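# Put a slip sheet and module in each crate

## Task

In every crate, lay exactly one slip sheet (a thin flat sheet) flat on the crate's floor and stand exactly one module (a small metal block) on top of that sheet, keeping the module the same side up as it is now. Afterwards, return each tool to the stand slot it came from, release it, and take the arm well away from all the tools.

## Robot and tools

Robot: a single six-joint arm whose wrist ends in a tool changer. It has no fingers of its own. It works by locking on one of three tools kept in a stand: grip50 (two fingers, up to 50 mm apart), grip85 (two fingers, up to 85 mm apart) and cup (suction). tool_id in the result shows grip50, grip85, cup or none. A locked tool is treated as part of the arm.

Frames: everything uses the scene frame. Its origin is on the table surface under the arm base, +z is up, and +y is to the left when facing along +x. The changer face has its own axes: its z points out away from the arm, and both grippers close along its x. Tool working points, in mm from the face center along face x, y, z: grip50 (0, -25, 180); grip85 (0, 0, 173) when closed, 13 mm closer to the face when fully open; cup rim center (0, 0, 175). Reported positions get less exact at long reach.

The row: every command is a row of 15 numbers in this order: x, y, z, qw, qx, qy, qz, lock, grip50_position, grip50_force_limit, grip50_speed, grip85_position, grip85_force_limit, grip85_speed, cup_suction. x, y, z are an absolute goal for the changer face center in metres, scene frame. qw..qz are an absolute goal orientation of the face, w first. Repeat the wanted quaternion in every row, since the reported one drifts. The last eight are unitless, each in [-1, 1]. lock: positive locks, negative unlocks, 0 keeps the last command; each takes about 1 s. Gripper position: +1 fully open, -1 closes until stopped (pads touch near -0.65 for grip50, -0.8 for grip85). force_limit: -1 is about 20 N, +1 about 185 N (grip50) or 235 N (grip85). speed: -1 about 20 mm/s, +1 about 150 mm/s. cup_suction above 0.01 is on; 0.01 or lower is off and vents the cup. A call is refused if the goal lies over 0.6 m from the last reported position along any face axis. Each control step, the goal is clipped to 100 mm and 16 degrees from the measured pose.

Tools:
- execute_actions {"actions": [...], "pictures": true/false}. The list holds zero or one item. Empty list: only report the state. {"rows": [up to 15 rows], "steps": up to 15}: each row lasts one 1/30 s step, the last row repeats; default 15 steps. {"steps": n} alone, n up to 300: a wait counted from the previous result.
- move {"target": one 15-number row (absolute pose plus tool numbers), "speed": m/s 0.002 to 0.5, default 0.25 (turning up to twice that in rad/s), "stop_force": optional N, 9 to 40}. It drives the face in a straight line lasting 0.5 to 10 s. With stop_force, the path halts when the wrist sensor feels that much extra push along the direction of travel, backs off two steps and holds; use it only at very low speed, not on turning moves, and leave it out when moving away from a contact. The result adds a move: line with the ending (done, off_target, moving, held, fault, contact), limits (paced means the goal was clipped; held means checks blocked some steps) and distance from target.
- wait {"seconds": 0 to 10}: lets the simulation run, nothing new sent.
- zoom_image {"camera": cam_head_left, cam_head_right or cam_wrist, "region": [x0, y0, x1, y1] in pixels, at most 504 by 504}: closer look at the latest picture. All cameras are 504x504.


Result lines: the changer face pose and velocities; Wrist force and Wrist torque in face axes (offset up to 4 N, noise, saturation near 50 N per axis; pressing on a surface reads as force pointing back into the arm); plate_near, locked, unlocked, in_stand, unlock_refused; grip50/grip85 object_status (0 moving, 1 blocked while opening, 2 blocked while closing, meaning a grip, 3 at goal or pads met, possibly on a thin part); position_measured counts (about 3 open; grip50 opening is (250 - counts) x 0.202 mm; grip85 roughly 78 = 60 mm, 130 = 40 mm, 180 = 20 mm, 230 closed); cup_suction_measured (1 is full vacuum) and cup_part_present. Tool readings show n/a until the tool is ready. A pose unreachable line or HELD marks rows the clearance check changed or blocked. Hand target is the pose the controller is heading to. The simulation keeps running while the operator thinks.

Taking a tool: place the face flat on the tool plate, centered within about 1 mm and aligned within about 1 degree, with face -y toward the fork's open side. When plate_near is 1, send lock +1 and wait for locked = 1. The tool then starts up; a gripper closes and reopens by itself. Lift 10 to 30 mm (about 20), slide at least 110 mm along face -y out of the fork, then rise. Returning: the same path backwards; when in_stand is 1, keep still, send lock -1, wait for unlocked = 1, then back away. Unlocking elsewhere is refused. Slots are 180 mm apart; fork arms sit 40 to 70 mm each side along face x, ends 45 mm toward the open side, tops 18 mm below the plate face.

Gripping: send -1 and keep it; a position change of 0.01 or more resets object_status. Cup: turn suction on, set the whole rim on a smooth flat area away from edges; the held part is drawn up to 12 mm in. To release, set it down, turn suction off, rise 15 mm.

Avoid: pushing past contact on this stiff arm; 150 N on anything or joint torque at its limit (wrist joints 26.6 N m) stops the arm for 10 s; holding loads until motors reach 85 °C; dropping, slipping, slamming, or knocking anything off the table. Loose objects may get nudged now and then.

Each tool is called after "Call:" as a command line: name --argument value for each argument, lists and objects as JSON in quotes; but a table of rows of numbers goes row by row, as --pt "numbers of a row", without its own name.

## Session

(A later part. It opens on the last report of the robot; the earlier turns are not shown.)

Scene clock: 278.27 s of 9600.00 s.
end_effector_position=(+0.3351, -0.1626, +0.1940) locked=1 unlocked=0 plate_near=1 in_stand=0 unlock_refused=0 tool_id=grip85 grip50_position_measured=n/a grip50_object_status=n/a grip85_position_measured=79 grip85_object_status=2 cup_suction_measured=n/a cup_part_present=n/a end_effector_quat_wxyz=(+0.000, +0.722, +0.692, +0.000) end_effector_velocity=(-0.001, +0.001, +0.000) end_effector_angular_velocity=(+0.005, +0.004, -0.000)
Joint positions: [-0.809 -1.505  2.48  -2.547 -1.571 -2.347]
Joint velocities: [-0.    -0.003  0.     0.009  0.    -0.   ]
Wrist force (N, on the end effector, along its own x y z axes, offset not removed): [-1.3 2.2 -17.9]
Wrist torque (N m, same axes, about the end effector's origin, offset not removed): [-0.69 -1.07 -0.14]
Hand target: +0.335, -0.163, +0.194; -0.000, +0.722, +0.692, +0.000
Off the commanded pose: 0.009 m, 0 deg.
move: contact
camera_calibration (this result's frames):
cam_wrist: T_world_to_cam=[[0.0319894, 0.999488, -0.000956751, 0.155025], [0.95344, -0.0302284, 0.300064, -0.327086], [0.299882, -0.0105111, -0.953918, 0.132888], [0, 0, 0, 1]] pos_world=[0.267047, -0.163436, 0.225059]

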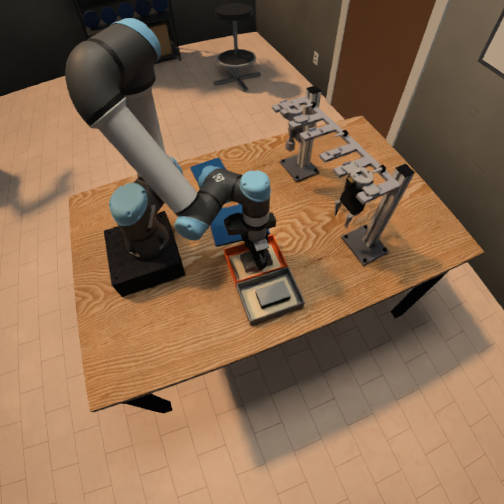

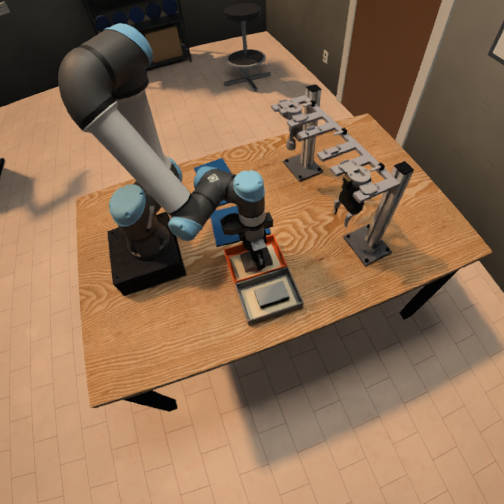

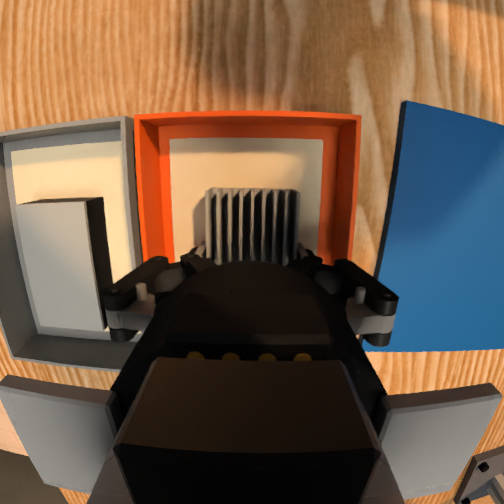

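Call:
move --target '[0.335,-0.1625,0.1945,0,0.7218,0.6921,0,0,1,0,0,0.7,-0.6,-0.5,-1]' --speed 0.002

Call:
move --target '[0.335,-0.1625,0.27,0,0.7218,0.6921,0,0,1,0,0,0.7,-0.6,-0.5,-1]' --speed 0.12

Call:
move --target '[0.4925,-0.0397,0.380,0,0.670,0.7424,0,0,1,0,0,1,0,0,-1]'

Call:
move --target '[0.6169,-0.0269,0.380,0,0.670,0.7424,0,0,1,0,0,1,0,0,-1]' --speed 0.1

Call:
move --target '[0.6169,-0.0269,0.3622,0,0.670,0.7424,0,0,1,0,0,1,0,0,-1]' --speed 0.02

Call:
move --target '[0.6169,-0.0269,0.362,0,0.670,0.7424,0,-1,1,0,0,1,0,0,-1]' --speed 0.002

Call:
execute_actions --actions '[{"steps":15}]' --pictures false

Scene clock: 286.30 s of 9600.00 s.
end_effector_position=(+0.3350, -0.1625, +0.1945) locked=1 unlocked=0 plate_near=1 in_stand=0 unlock_refused=0 tool_id=grip85 grip50_position_measured=n/a grip50_object_status=n/a grip85_position_measured=41 grip85_object_status=3 cup_suction_measured=n/a cup_part_present=n/a end_effector_quat_wxyz=(-0.000, +0.722, +0.692, +0.000) end_effector_velocity=(-0.000, -0.000, -0.000) end_effector_angular_velocity=(+0.000, +0.001, +0.000)
Joint positions: [-0.809 -1.506  2.48  -2.545 -1.571 -2.347]
Joint velocities: [-0.     0.     0.     0.    -0.001 -0.001]
Wrist force (N, on the end effector, along its own x y z axes, offset not removed): [1.4 -0.8 -1.3]
Wrist torque (N m, same axes, about the end effector's origin, offset not removed): [-0.21 -0.20 -0.09]
Hand target: +0.335, -0.162, +0.195; +0.000, +0.722, +0.692, -0.000
Off the commanded pose: 0.000 m, 0 deg.
move: done
camera_calibration (this result's frames):
cam_wrist: T_world_to_cam=[[0.032006, 0.999487, -0.000883969, 0.154956], [0.95346, -0.0302668, 0.299995, -0.327165], [0.299814, -0.0104445, -0.95394, 0.133374], [0, 0, 0, 1]] pos_world=[0.266992, -0.163385, 0.225516]

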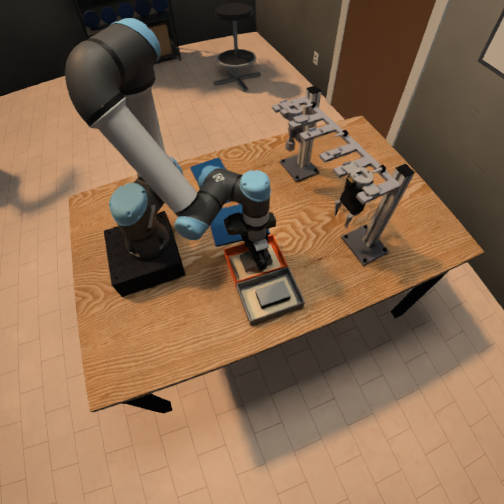

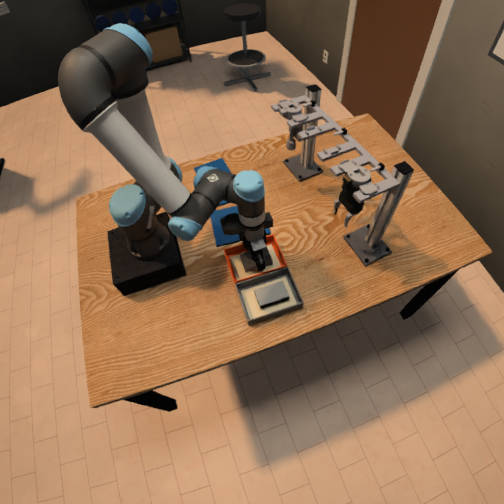

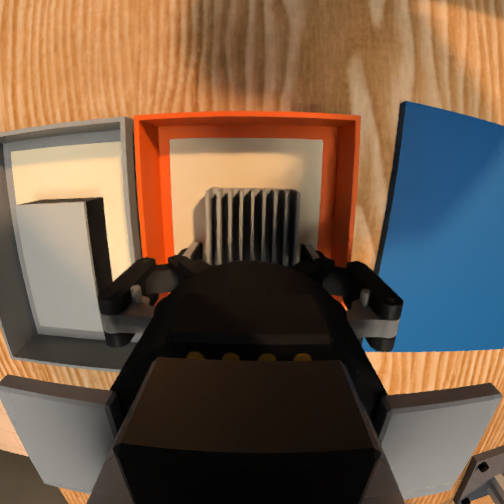

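Scene clock: 287.50 s of 9600.00 s.
end_effector_position=(+0.3349, -0.1624, +0.2698) locked=1 unlocked=0 plate_near=1 in_stand=0 unlock_refused=0 tool_id=grip85 grip50_position_measured=n/a grip50_object_status=n/a grip85_position_measured=41 grip85_object_status=3 cup_suction_measured=n/a cup_part_present=n/a end_effector_quat_wxyz=(+0.000, +0.722, +0.692, -0.000) end_effector_velocity=(-0.000, -0.000, +0.003) end_effector_angular_velocity=(+0.001, -0.002, -0.000)
Joint positions: [-0.809 -1.707  2.385 -2.249 -1.571 -2.347]
Joint velocities: [-0.001 -0.006 -0.004  0.009  0.002 -0.001]
Wrist force (N, on the end effector, along its own x y z axes, offset not removed): [1.5 0.2 -1.4]
Wrist torque (N m, same axes, about the end effector's origin, offset not removed): [-0.07 -0.22 -0.09]
Hand target: +0.335, -0.162, +0.270; +0.000, +0.722, +0.692, -0.000
Off the commanded pose: 0.000 m, 0 deg.
move: done
camera_calibration (this result's frames):
cam_wrist: T_world_to_cam=[[0.0319537, 0.999489, -0.0010436, 0.154967], [0.953443, -0.0301683, 0.30006, -0.349686], [0.299875, -0.010583, -0.95392, 0.205209], [0, 0, 0, 1]] pos_world=[0.266917, -0.163266, 0.300841]

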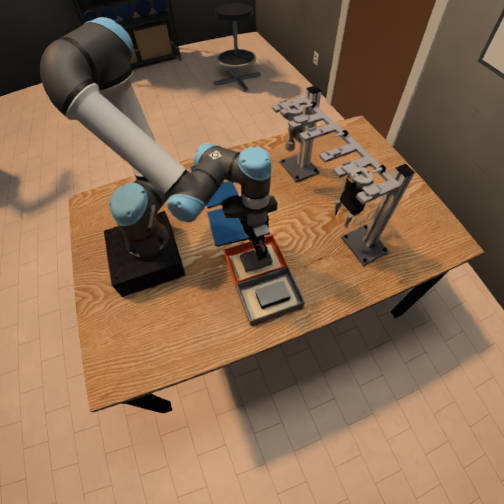

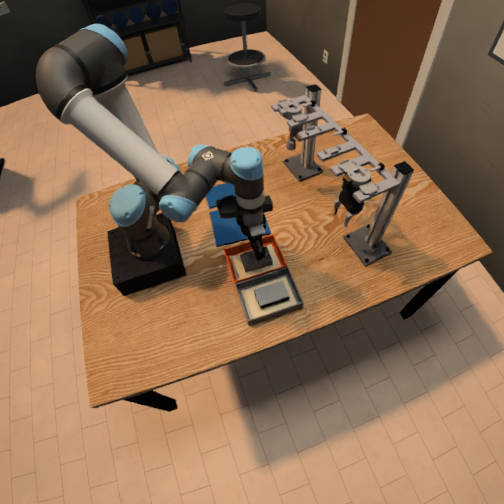

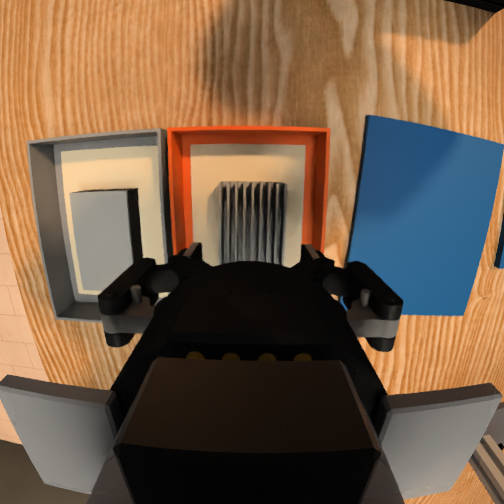

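Scene clock: 289.10 s of 9600.00 s.
end_effector_position=(+0.4920, -0.0396, +0.3800) locked=1 unlocked=0 plate_near=1 in_stand=0 unlock_refused=0 tool_id=grip85 grip50_position_measured=n/a grip50_object_status=n/a grip85_position_measured=3 grip85_object_status=3 cup_suction_measured=n/a cup_part_present=n/a end_effector_quat_wxyz=(-0.000, +0.670, +0.742, +0.000) end_effector_velocity=(+0.003, +0.002, +0.001) end_effector_angular_velocity=(-0.001, +0.000, +0.002)
Joint positions: [-0.345 -1.55   1.913 -1.934 -1.57  -2.027]
Joint velocities: [ 0.005  0.005 -0.009  0.004 -0.001  0.004]
Wrist force (N, on the end effector, along its own x y z axes, offset not removed): [3.2 0.1 -1.2]
Wrist torque (N m, same axes, about the end effector's origin, offset not removed): [-0.23 -0.31 0.00]
Hand target: +0.492, -0.039, +0.380; -0.000, +0.670, +0.742, +0.000
Off the commanded pose: 0.000 m, 0 deg.
move: done
camera_calibration (this result's frames):
cam_wrist: T_world_to_cam=[[-0.112052, 0.993702, -0.000206762, 0.0976462], [0.947996, 0.10696, 0.299771, -0.520628], [0.297905, 0.0333939, -0.954011, 0.267239], [0, 0, 0, 1]] pos_world=[0.424883, -0.0502688, 0.411038]

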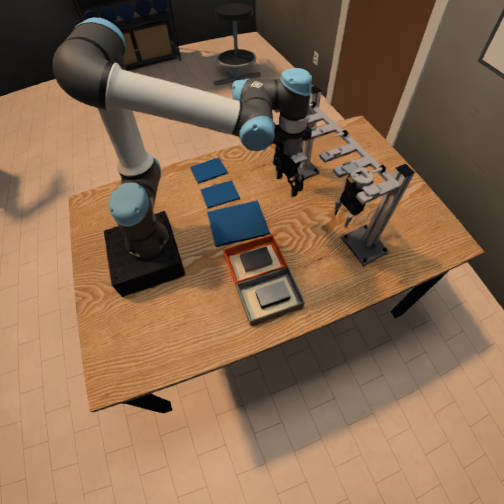

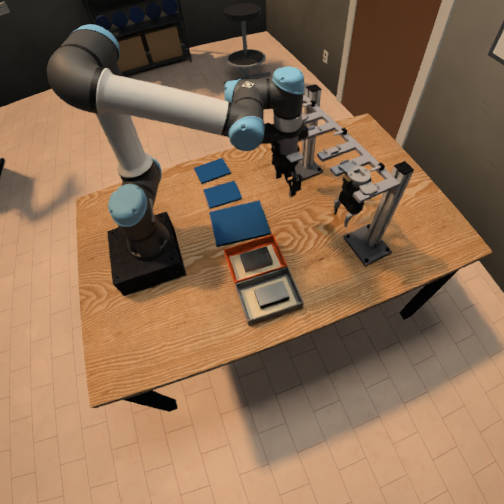

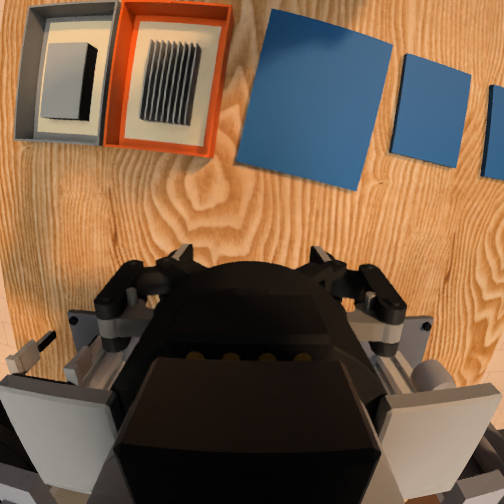

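Scene clock: 290.87 s of 9600.00 s.
end_effector_position=(+0.6165, -0.0269, +0.3801) locked=1 unlocked=0 plate_near=1 in_stand=0 unlock_refused=0 tool_id=grip85 grip50_position_measured=n/a grip50_object_status=n/a grip85_position_measured=3 grip85_object_status=3 cup_suction_measured=n/a cup_part_present=n/a end_effector_quat_wxyz=(-0.000, +0.670, +0.742, +0.000) end_effector_velocity=(+0.003, -0.000, +0.000) end_effector_angular_velocity=(+0.000, -0.000, -0.001)
Joint positions: [-0.252 -1.262  1.572 -1.881 -1.571 -1.935]
Joint velocities: [ 0.001  0.008 -0.01   0.002  0.     0.002]
Wrist force (N, on the end effector, along its own x y z axes, offset not removed): [2.1 -1.3 -0.4]
Wrist torque (N m, same axes, about the end effector's origin, offset not removed): [-0.27 -0.21 -0.05]
Hand target: +0.617, -0.027, +0.380; -0.000, +0.670, +0.742, -0.000
Off the commanded pose: 0.000 m, 0 deg.
move: done
camera_calibration (this result's frames):
cam_wrist: T_world_to_cam=[[-0.112206, 0.993685, -0.000785502, 0.0993078], [0.947901, 0.107273, 0.29996, -0.639968], [0.29815, 0.0329127, -0.953952, 0.22962], [0, 0, 0, 1]] pos_world=[0.549308, -0.0375866, 0.411089]

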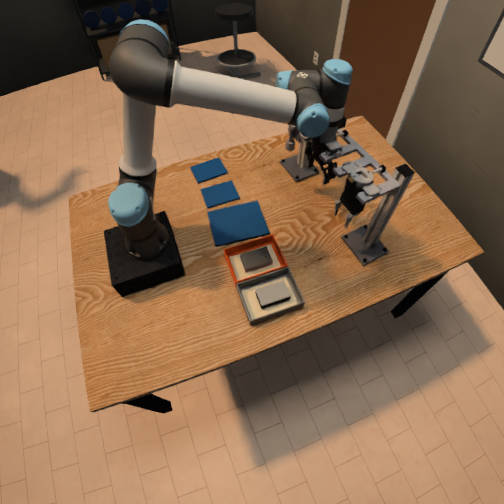

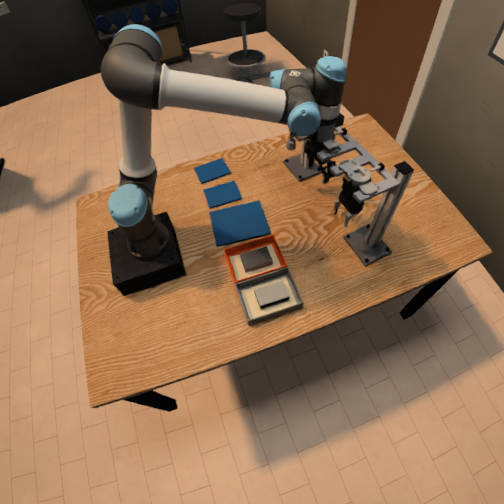

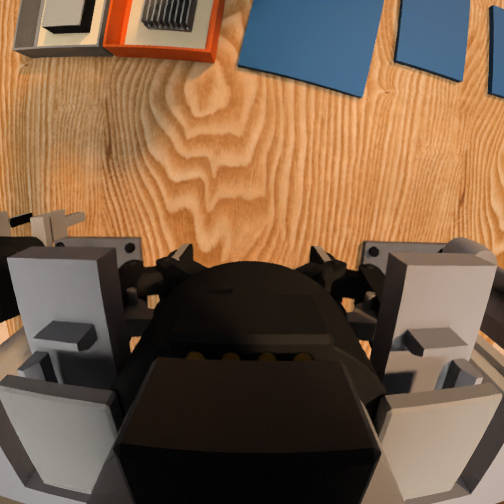

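Scene clock: 292.07 s of 9600.00 s.
end_effector_position=(+0.6169, -0.0269, +0.3625) locked=1 unlocked=0 plate_near=1 in_stand=1 unlock_refused=0 tool_id=grip85 grip50_position_measured=n/a grip50_object_status=n/a grip85_position_measured=3 grip85_object_status=3 cup_suction_measured=n/a cup_part_present=n/a end_effector_quat_wxyz=(-0.000, +0.670, +0.742, -0.000) end_effector_velocity=(+0.000, +0.001, -0.003) end_effector_angular_velocity=(+0.001, +0.001, +0.001)
Joint positions: [-0.252 -1.248  1.599 -1.923 -1.571 -1.934]
Joint velocities: [ 0.001  0.003  0.004 -0.006  0.001 -0.001]
Wrist force (N, on the end effector, along its own x y z axes, offset not removed): [1.0 -0.6 -0.5]
Wrist torque (N m, same axes, about the end effector's origin, offset not removed): [-0.24 -0.21 -0.11]
Hand target: +0.617, -0.027, +0.362; -0.000, +0.670, +0.742, -0.000
Off the commanded pose: 0.000 m, 0 deg.
move: done
camera_calibration (this result's frames):
cam_wrist: T_world_to_cam=[[-0.112196, 0.993686, -0.000879124, 0.0993549], [0.947894, 0.107291, 0.299976, -0.635135], [0.298176, 0.0328227, -0.953946, 0.212763], [0, 0, 0, 1]] pos_world=[0.549747, -0.0375669, 0.393577]

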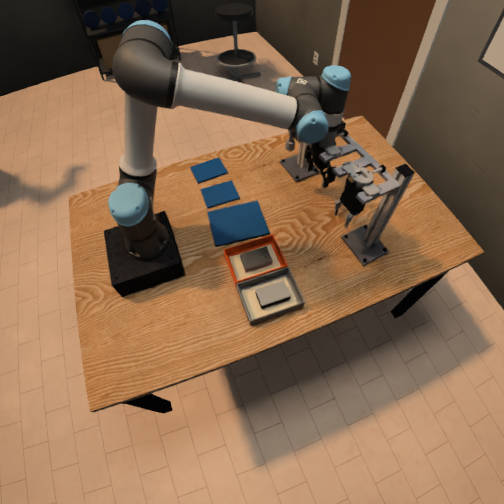

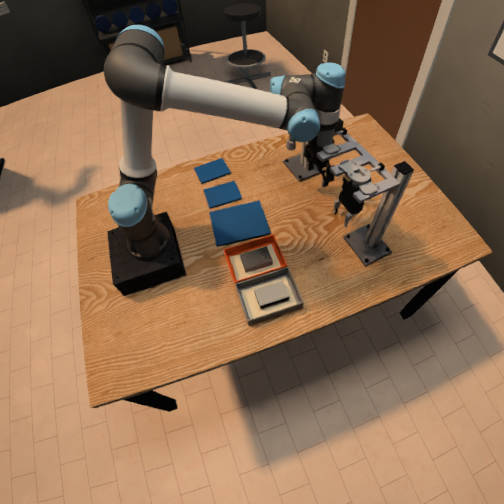

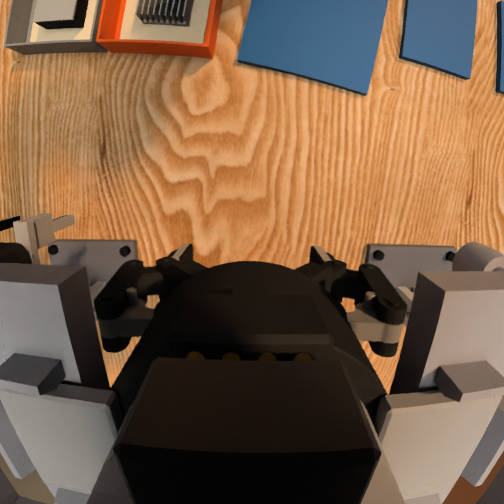

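Scene clock: 292.77 s of 9600.00 s.
end_effector_position=(+0.6169, -0.0269, +0.3621) locked=0 unlocked=0 plate_near=1 in_stand=1 unlock_refused=0 tool_id=none grip50_position_measured=n/a grip50_object_status=n/a grip85_position_measured=n/a grip85_object_status=n/a cup_suction_measured=n/a cup_part_present=n/a end_effector_quat_wxyz=(+0.000, +0.670, +0.742, +0.000) end_effector_velocity=(+0.000, +0.001, -0.001) end_effector_angular_velocity=(+0.000, -0.001, +0.001)
Joint positions: [-0.252 -1.247  1.6   -1.924 -1.571 -1.934]
Joint velocities: [ 0.001  0.     0.001 -0.002  0.    -0.   ]
Wrist force (N, on the end effector, along its own x y z axes, offset not removed): [1.3 0.4 -0.7]
Wrist torque (N m, same axes, about the end effector's origin, offset not removed): [-0.20 -0.25 -0.04]
Hand target: +0.617, -0.027, +0.362; -0.000, +0.670, +0.742, -0.000
Off the commanded pose: 0.000 m, 0 deg.
move: done
camera_calibration (this result's frames):
cam_wrist: T_world_to_cam=[[-0.112202, 0.993685, -0.000952399, 0.0993784], [0.947867, 0.107316, 0.300052, -0.634992], [0.298259, 0.0327637, -0.953922, 0.212264], [0, 0, 0, 1]] pos_world=[0.549729, -0.0375604, 0.393109]

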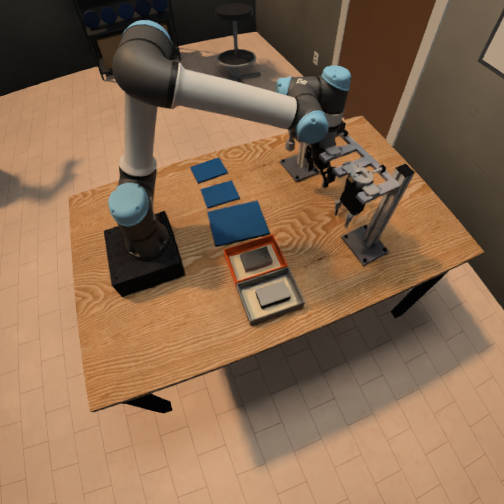

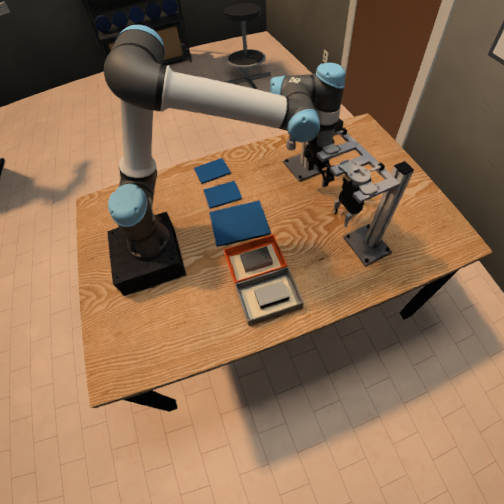

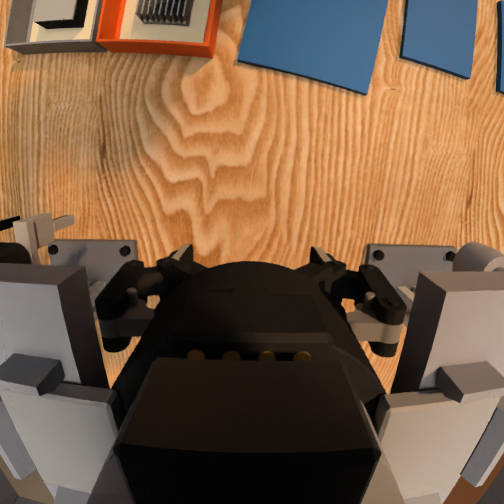

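Scene clock: 293.27 s of 9600.00 s.
end_effector_position=(+0.6169, -0.0269, +0.3620) locked=0 unlocked=1 plate_near=1 in_stand=1 unlock_refused=0 tool_id=none grip50_position_measured=n/a grip50_object_status=n/a grip85_position_measured=n/a grip85_object_status=n/a cup_suction_measured=n/a cup_part_present=n/a end_effector_quat_wxyz=(+0.000, +0.670, +0.742, +0.000) end_effector_velocity=(-0.000, +0.000, -0.000) end_effector_angular_velocity=(-0.000, +0.002, -0.000)
Joint positions: [-0.252 -1.247  1.6   -1.924 -1.571 -1.934]
Joint velocities: [ 0.     0.001 -0.     0.001 -0.     0.001]
Wrist force (N, on the end effector, along its own x y z axes, offset not removed): [0.5 1.1 -1.1]
Wrist torque (N m, same axes, about the end effector's origin, offset not removed): [-0.17 -0.19 -0.16]
Hand target: +0.617, -0.027, +0.362; -0.000, +0.670, +0.742, -0.000
Off the commanded pose: 0.000 m, 0 deg.
Steps of this call (steps 1 to 15: nothing new was sent). Readings (end_effector_position | what the end effector reports):
1: (+0.6169, -0.0269, +0.3621) | locked=0 unlocked=0 plate_near=1 in_stand=1 unlock_refused=0 tool_id=none grip50_position_measured=n/a grip50_object_status=n/a grip85_position_measured=n/a grip85_object_status=n/a cup_suction_measured=n/a cup_part_present=n/a
2: (+0.6169, -0.0269, +0.3620) | locked=0 unlocked=0 plate_near=1 in_stand=1 unlock_refused=0 tool_id=none grip50_position_measured=n/a grip50_object_status=n/a grip85_position_measured=n/a grip85_object_status=n/a cup_suction_measured=n/a cup_part_present=n/a
4: (+0.6169, -0.0269, +0.3620) | locked=0 unlocked=1 plate_near=1 in_stand=1 unlock_refused=0 tool_id=none grip50_position_measured=n/a grip50_object_status=n/a grip85_position_measured=n/a grip85_object_status=n/a cup_suction_measured=n/a cup_part_present=n/a
8: (+0.6169, -0.0269, +0.3620) | locked=0 unlocked=1 plate_near=1 in_stand=1 unlock_refused=0 tool_id=none grip50_position_measured=n/a grip50_object_status=n/a grip85_position_measured=n/a grip85_object_status=n/a cup_suction_measured=n/a cup_part_present=n/a
15: the state above

Call:
move --target '[0.6169,-0.0269,0.41,0,0.670,0.7424,0,0,1,0,0,1,0,0,-1]' --speed 0.1

Call:
move --target '[0.38,0.05,0.45,0,0.670,0.7424,0,0,1,0,0,1,0,0,-1]'

Scene clock: 297.17 s of 9600.00 s.
end_effector_position=(+0.6168, -0.0269, +0.4097) locked=0 unlocked=1 plate_near=0 in_stand=0 unlock_refused=0 tool_id=none grip50_position_measured=n/a grip50_object_status=n/a grip85_position_measured=n/a grip85_object_status=n/a cup_suction_measured=n/a cup_part_present=n/a end_effector_quat_wxyz=(+0.000, +0.670, +0.742, +0.000) end_effector_velocity=(+0.001, -0.000, +0.003) end_effector_angular_velocity=(-0.000, -0.003, -0.001)
Joint positions: [-0.252 -1.28   1.517 -1.808 -1.571 -1.934]
Joint velocities: [-0.001 -0.002 -0.006  0.004  0.     0.001]
Wrist force (N, on the end effector, along its own x y z axes, offset not removed): [1.2 -0.3 0.4]
Wrist torque (N m, same axes, about the end effector's origin, offset not removed): [-0.04 -0.21 -0.04]
Hand target: +0.617, -0.027, +0.410; +0.000, +0.670, +0.742, +0.000
Off the commanded pose: 0.000 m, 0 deg.
move: done
camera_calibration (this result's frames):
cam_wrist: T_world_to_cam=[[-0.112196, 0.993686, -0.000870906, 0.0993357], [0.947865, 0.107285, 0.300068, -0.64921], [0.298267, 0.0328408, -0.953917, 0.257717], [0, 0, 0, 1]] pos_world=[0.54964, -0.0375216, 0.440735]

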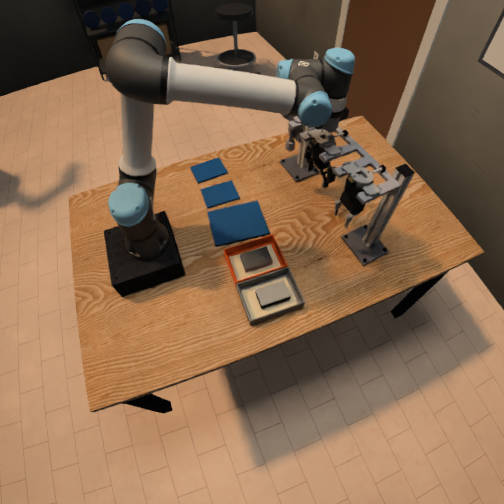

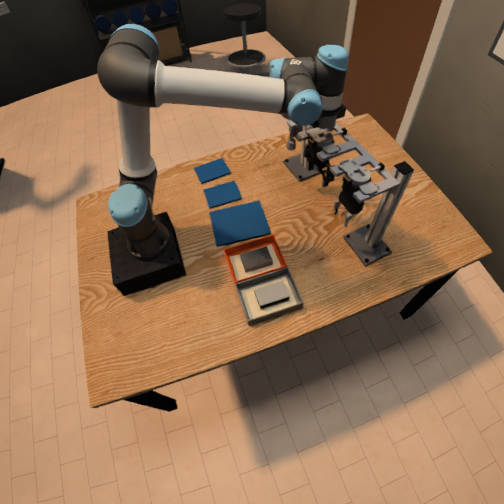

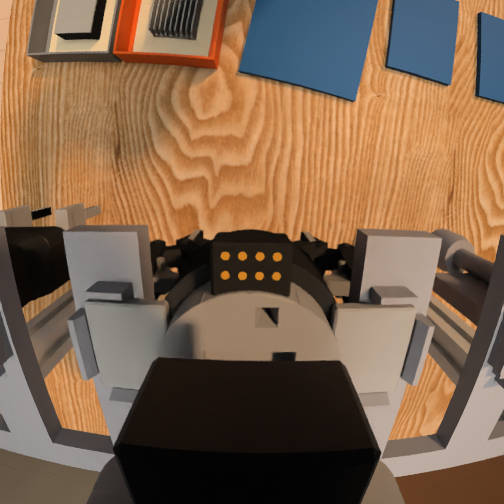

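Scene clock: 298.90 s of 9600.00 s.
end_effector_position=(+0.3802, +0.0500, +0.4498) locked=0 unlocked=1 plate_near=0 in_stand=0 unlock_refused=0 tool_id=none grip50_position_measured=n/a grip50_object_status=n/a grip85_position_measured=n/a grip85_object_status=n/a cup_suction_measured=n/a cup_part_present=n/a end_effector_quat_wxyz=(-0.000, +0.670, +0.742, -0.000) end_effector_velocity=(-0.003, +0.001, +0.001) end_effector_angular_velocity=(+0.000, -0.000, -0.000)
Joint positions: [-0.215 -1.88   2.007 -1.698 -1.571 -1.897]
Joint velocities: [ 0.    -0.008  0.003  0.004  0.     0.   ]
Wrist force (N, on the end effector, along its own x y z axes, offset not removed): [3.0 -1.6 0.1]
Wrist torque (N m, same axes, about the end effector's origin, offset not removed): [-0.24 -0.31 -0.06]
Hand target: +0.380, +0.050, +0.450; -0.000, +0.670, +0.742, -0.000
Off the commanded pose: 0.000 m, 0 deg.
move: done
camera_calibration (this result's frames):
cam_wrist: T_world_to_cam=[[-0.112207, 0.993685, -0.000842184, -0.00360155], [0.947912, 0.107292, 0.299917, -0.445218], [0.298113, 0.0328544, -0.953965, 0.364108], [0, 0, 0, 1]] pos_world=[0.313078, 0.0393847, 0.480872]

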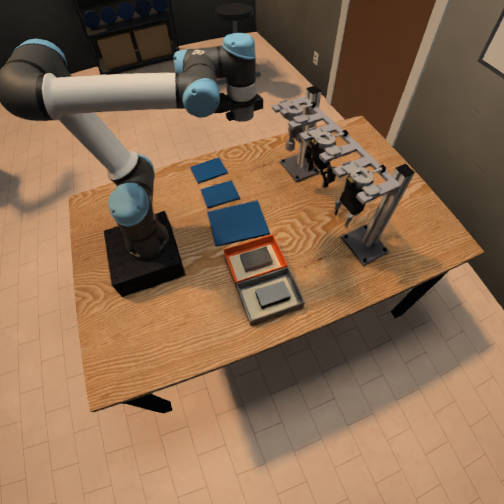

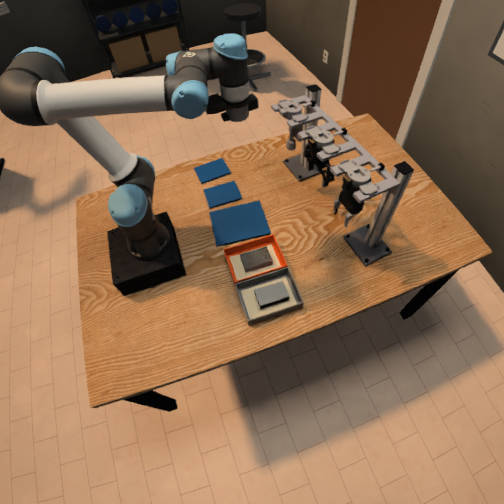

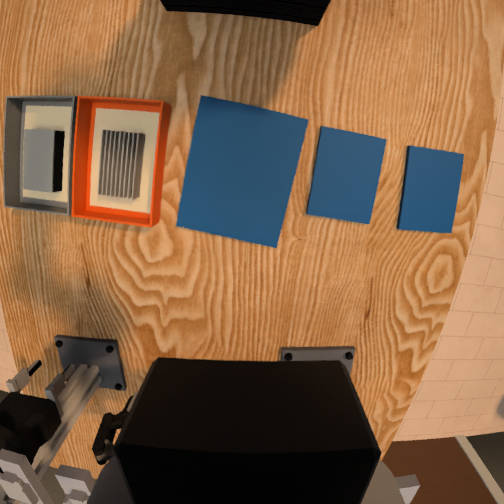

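Call:
finished_scene --scene 1

The scene is finished: the task was done.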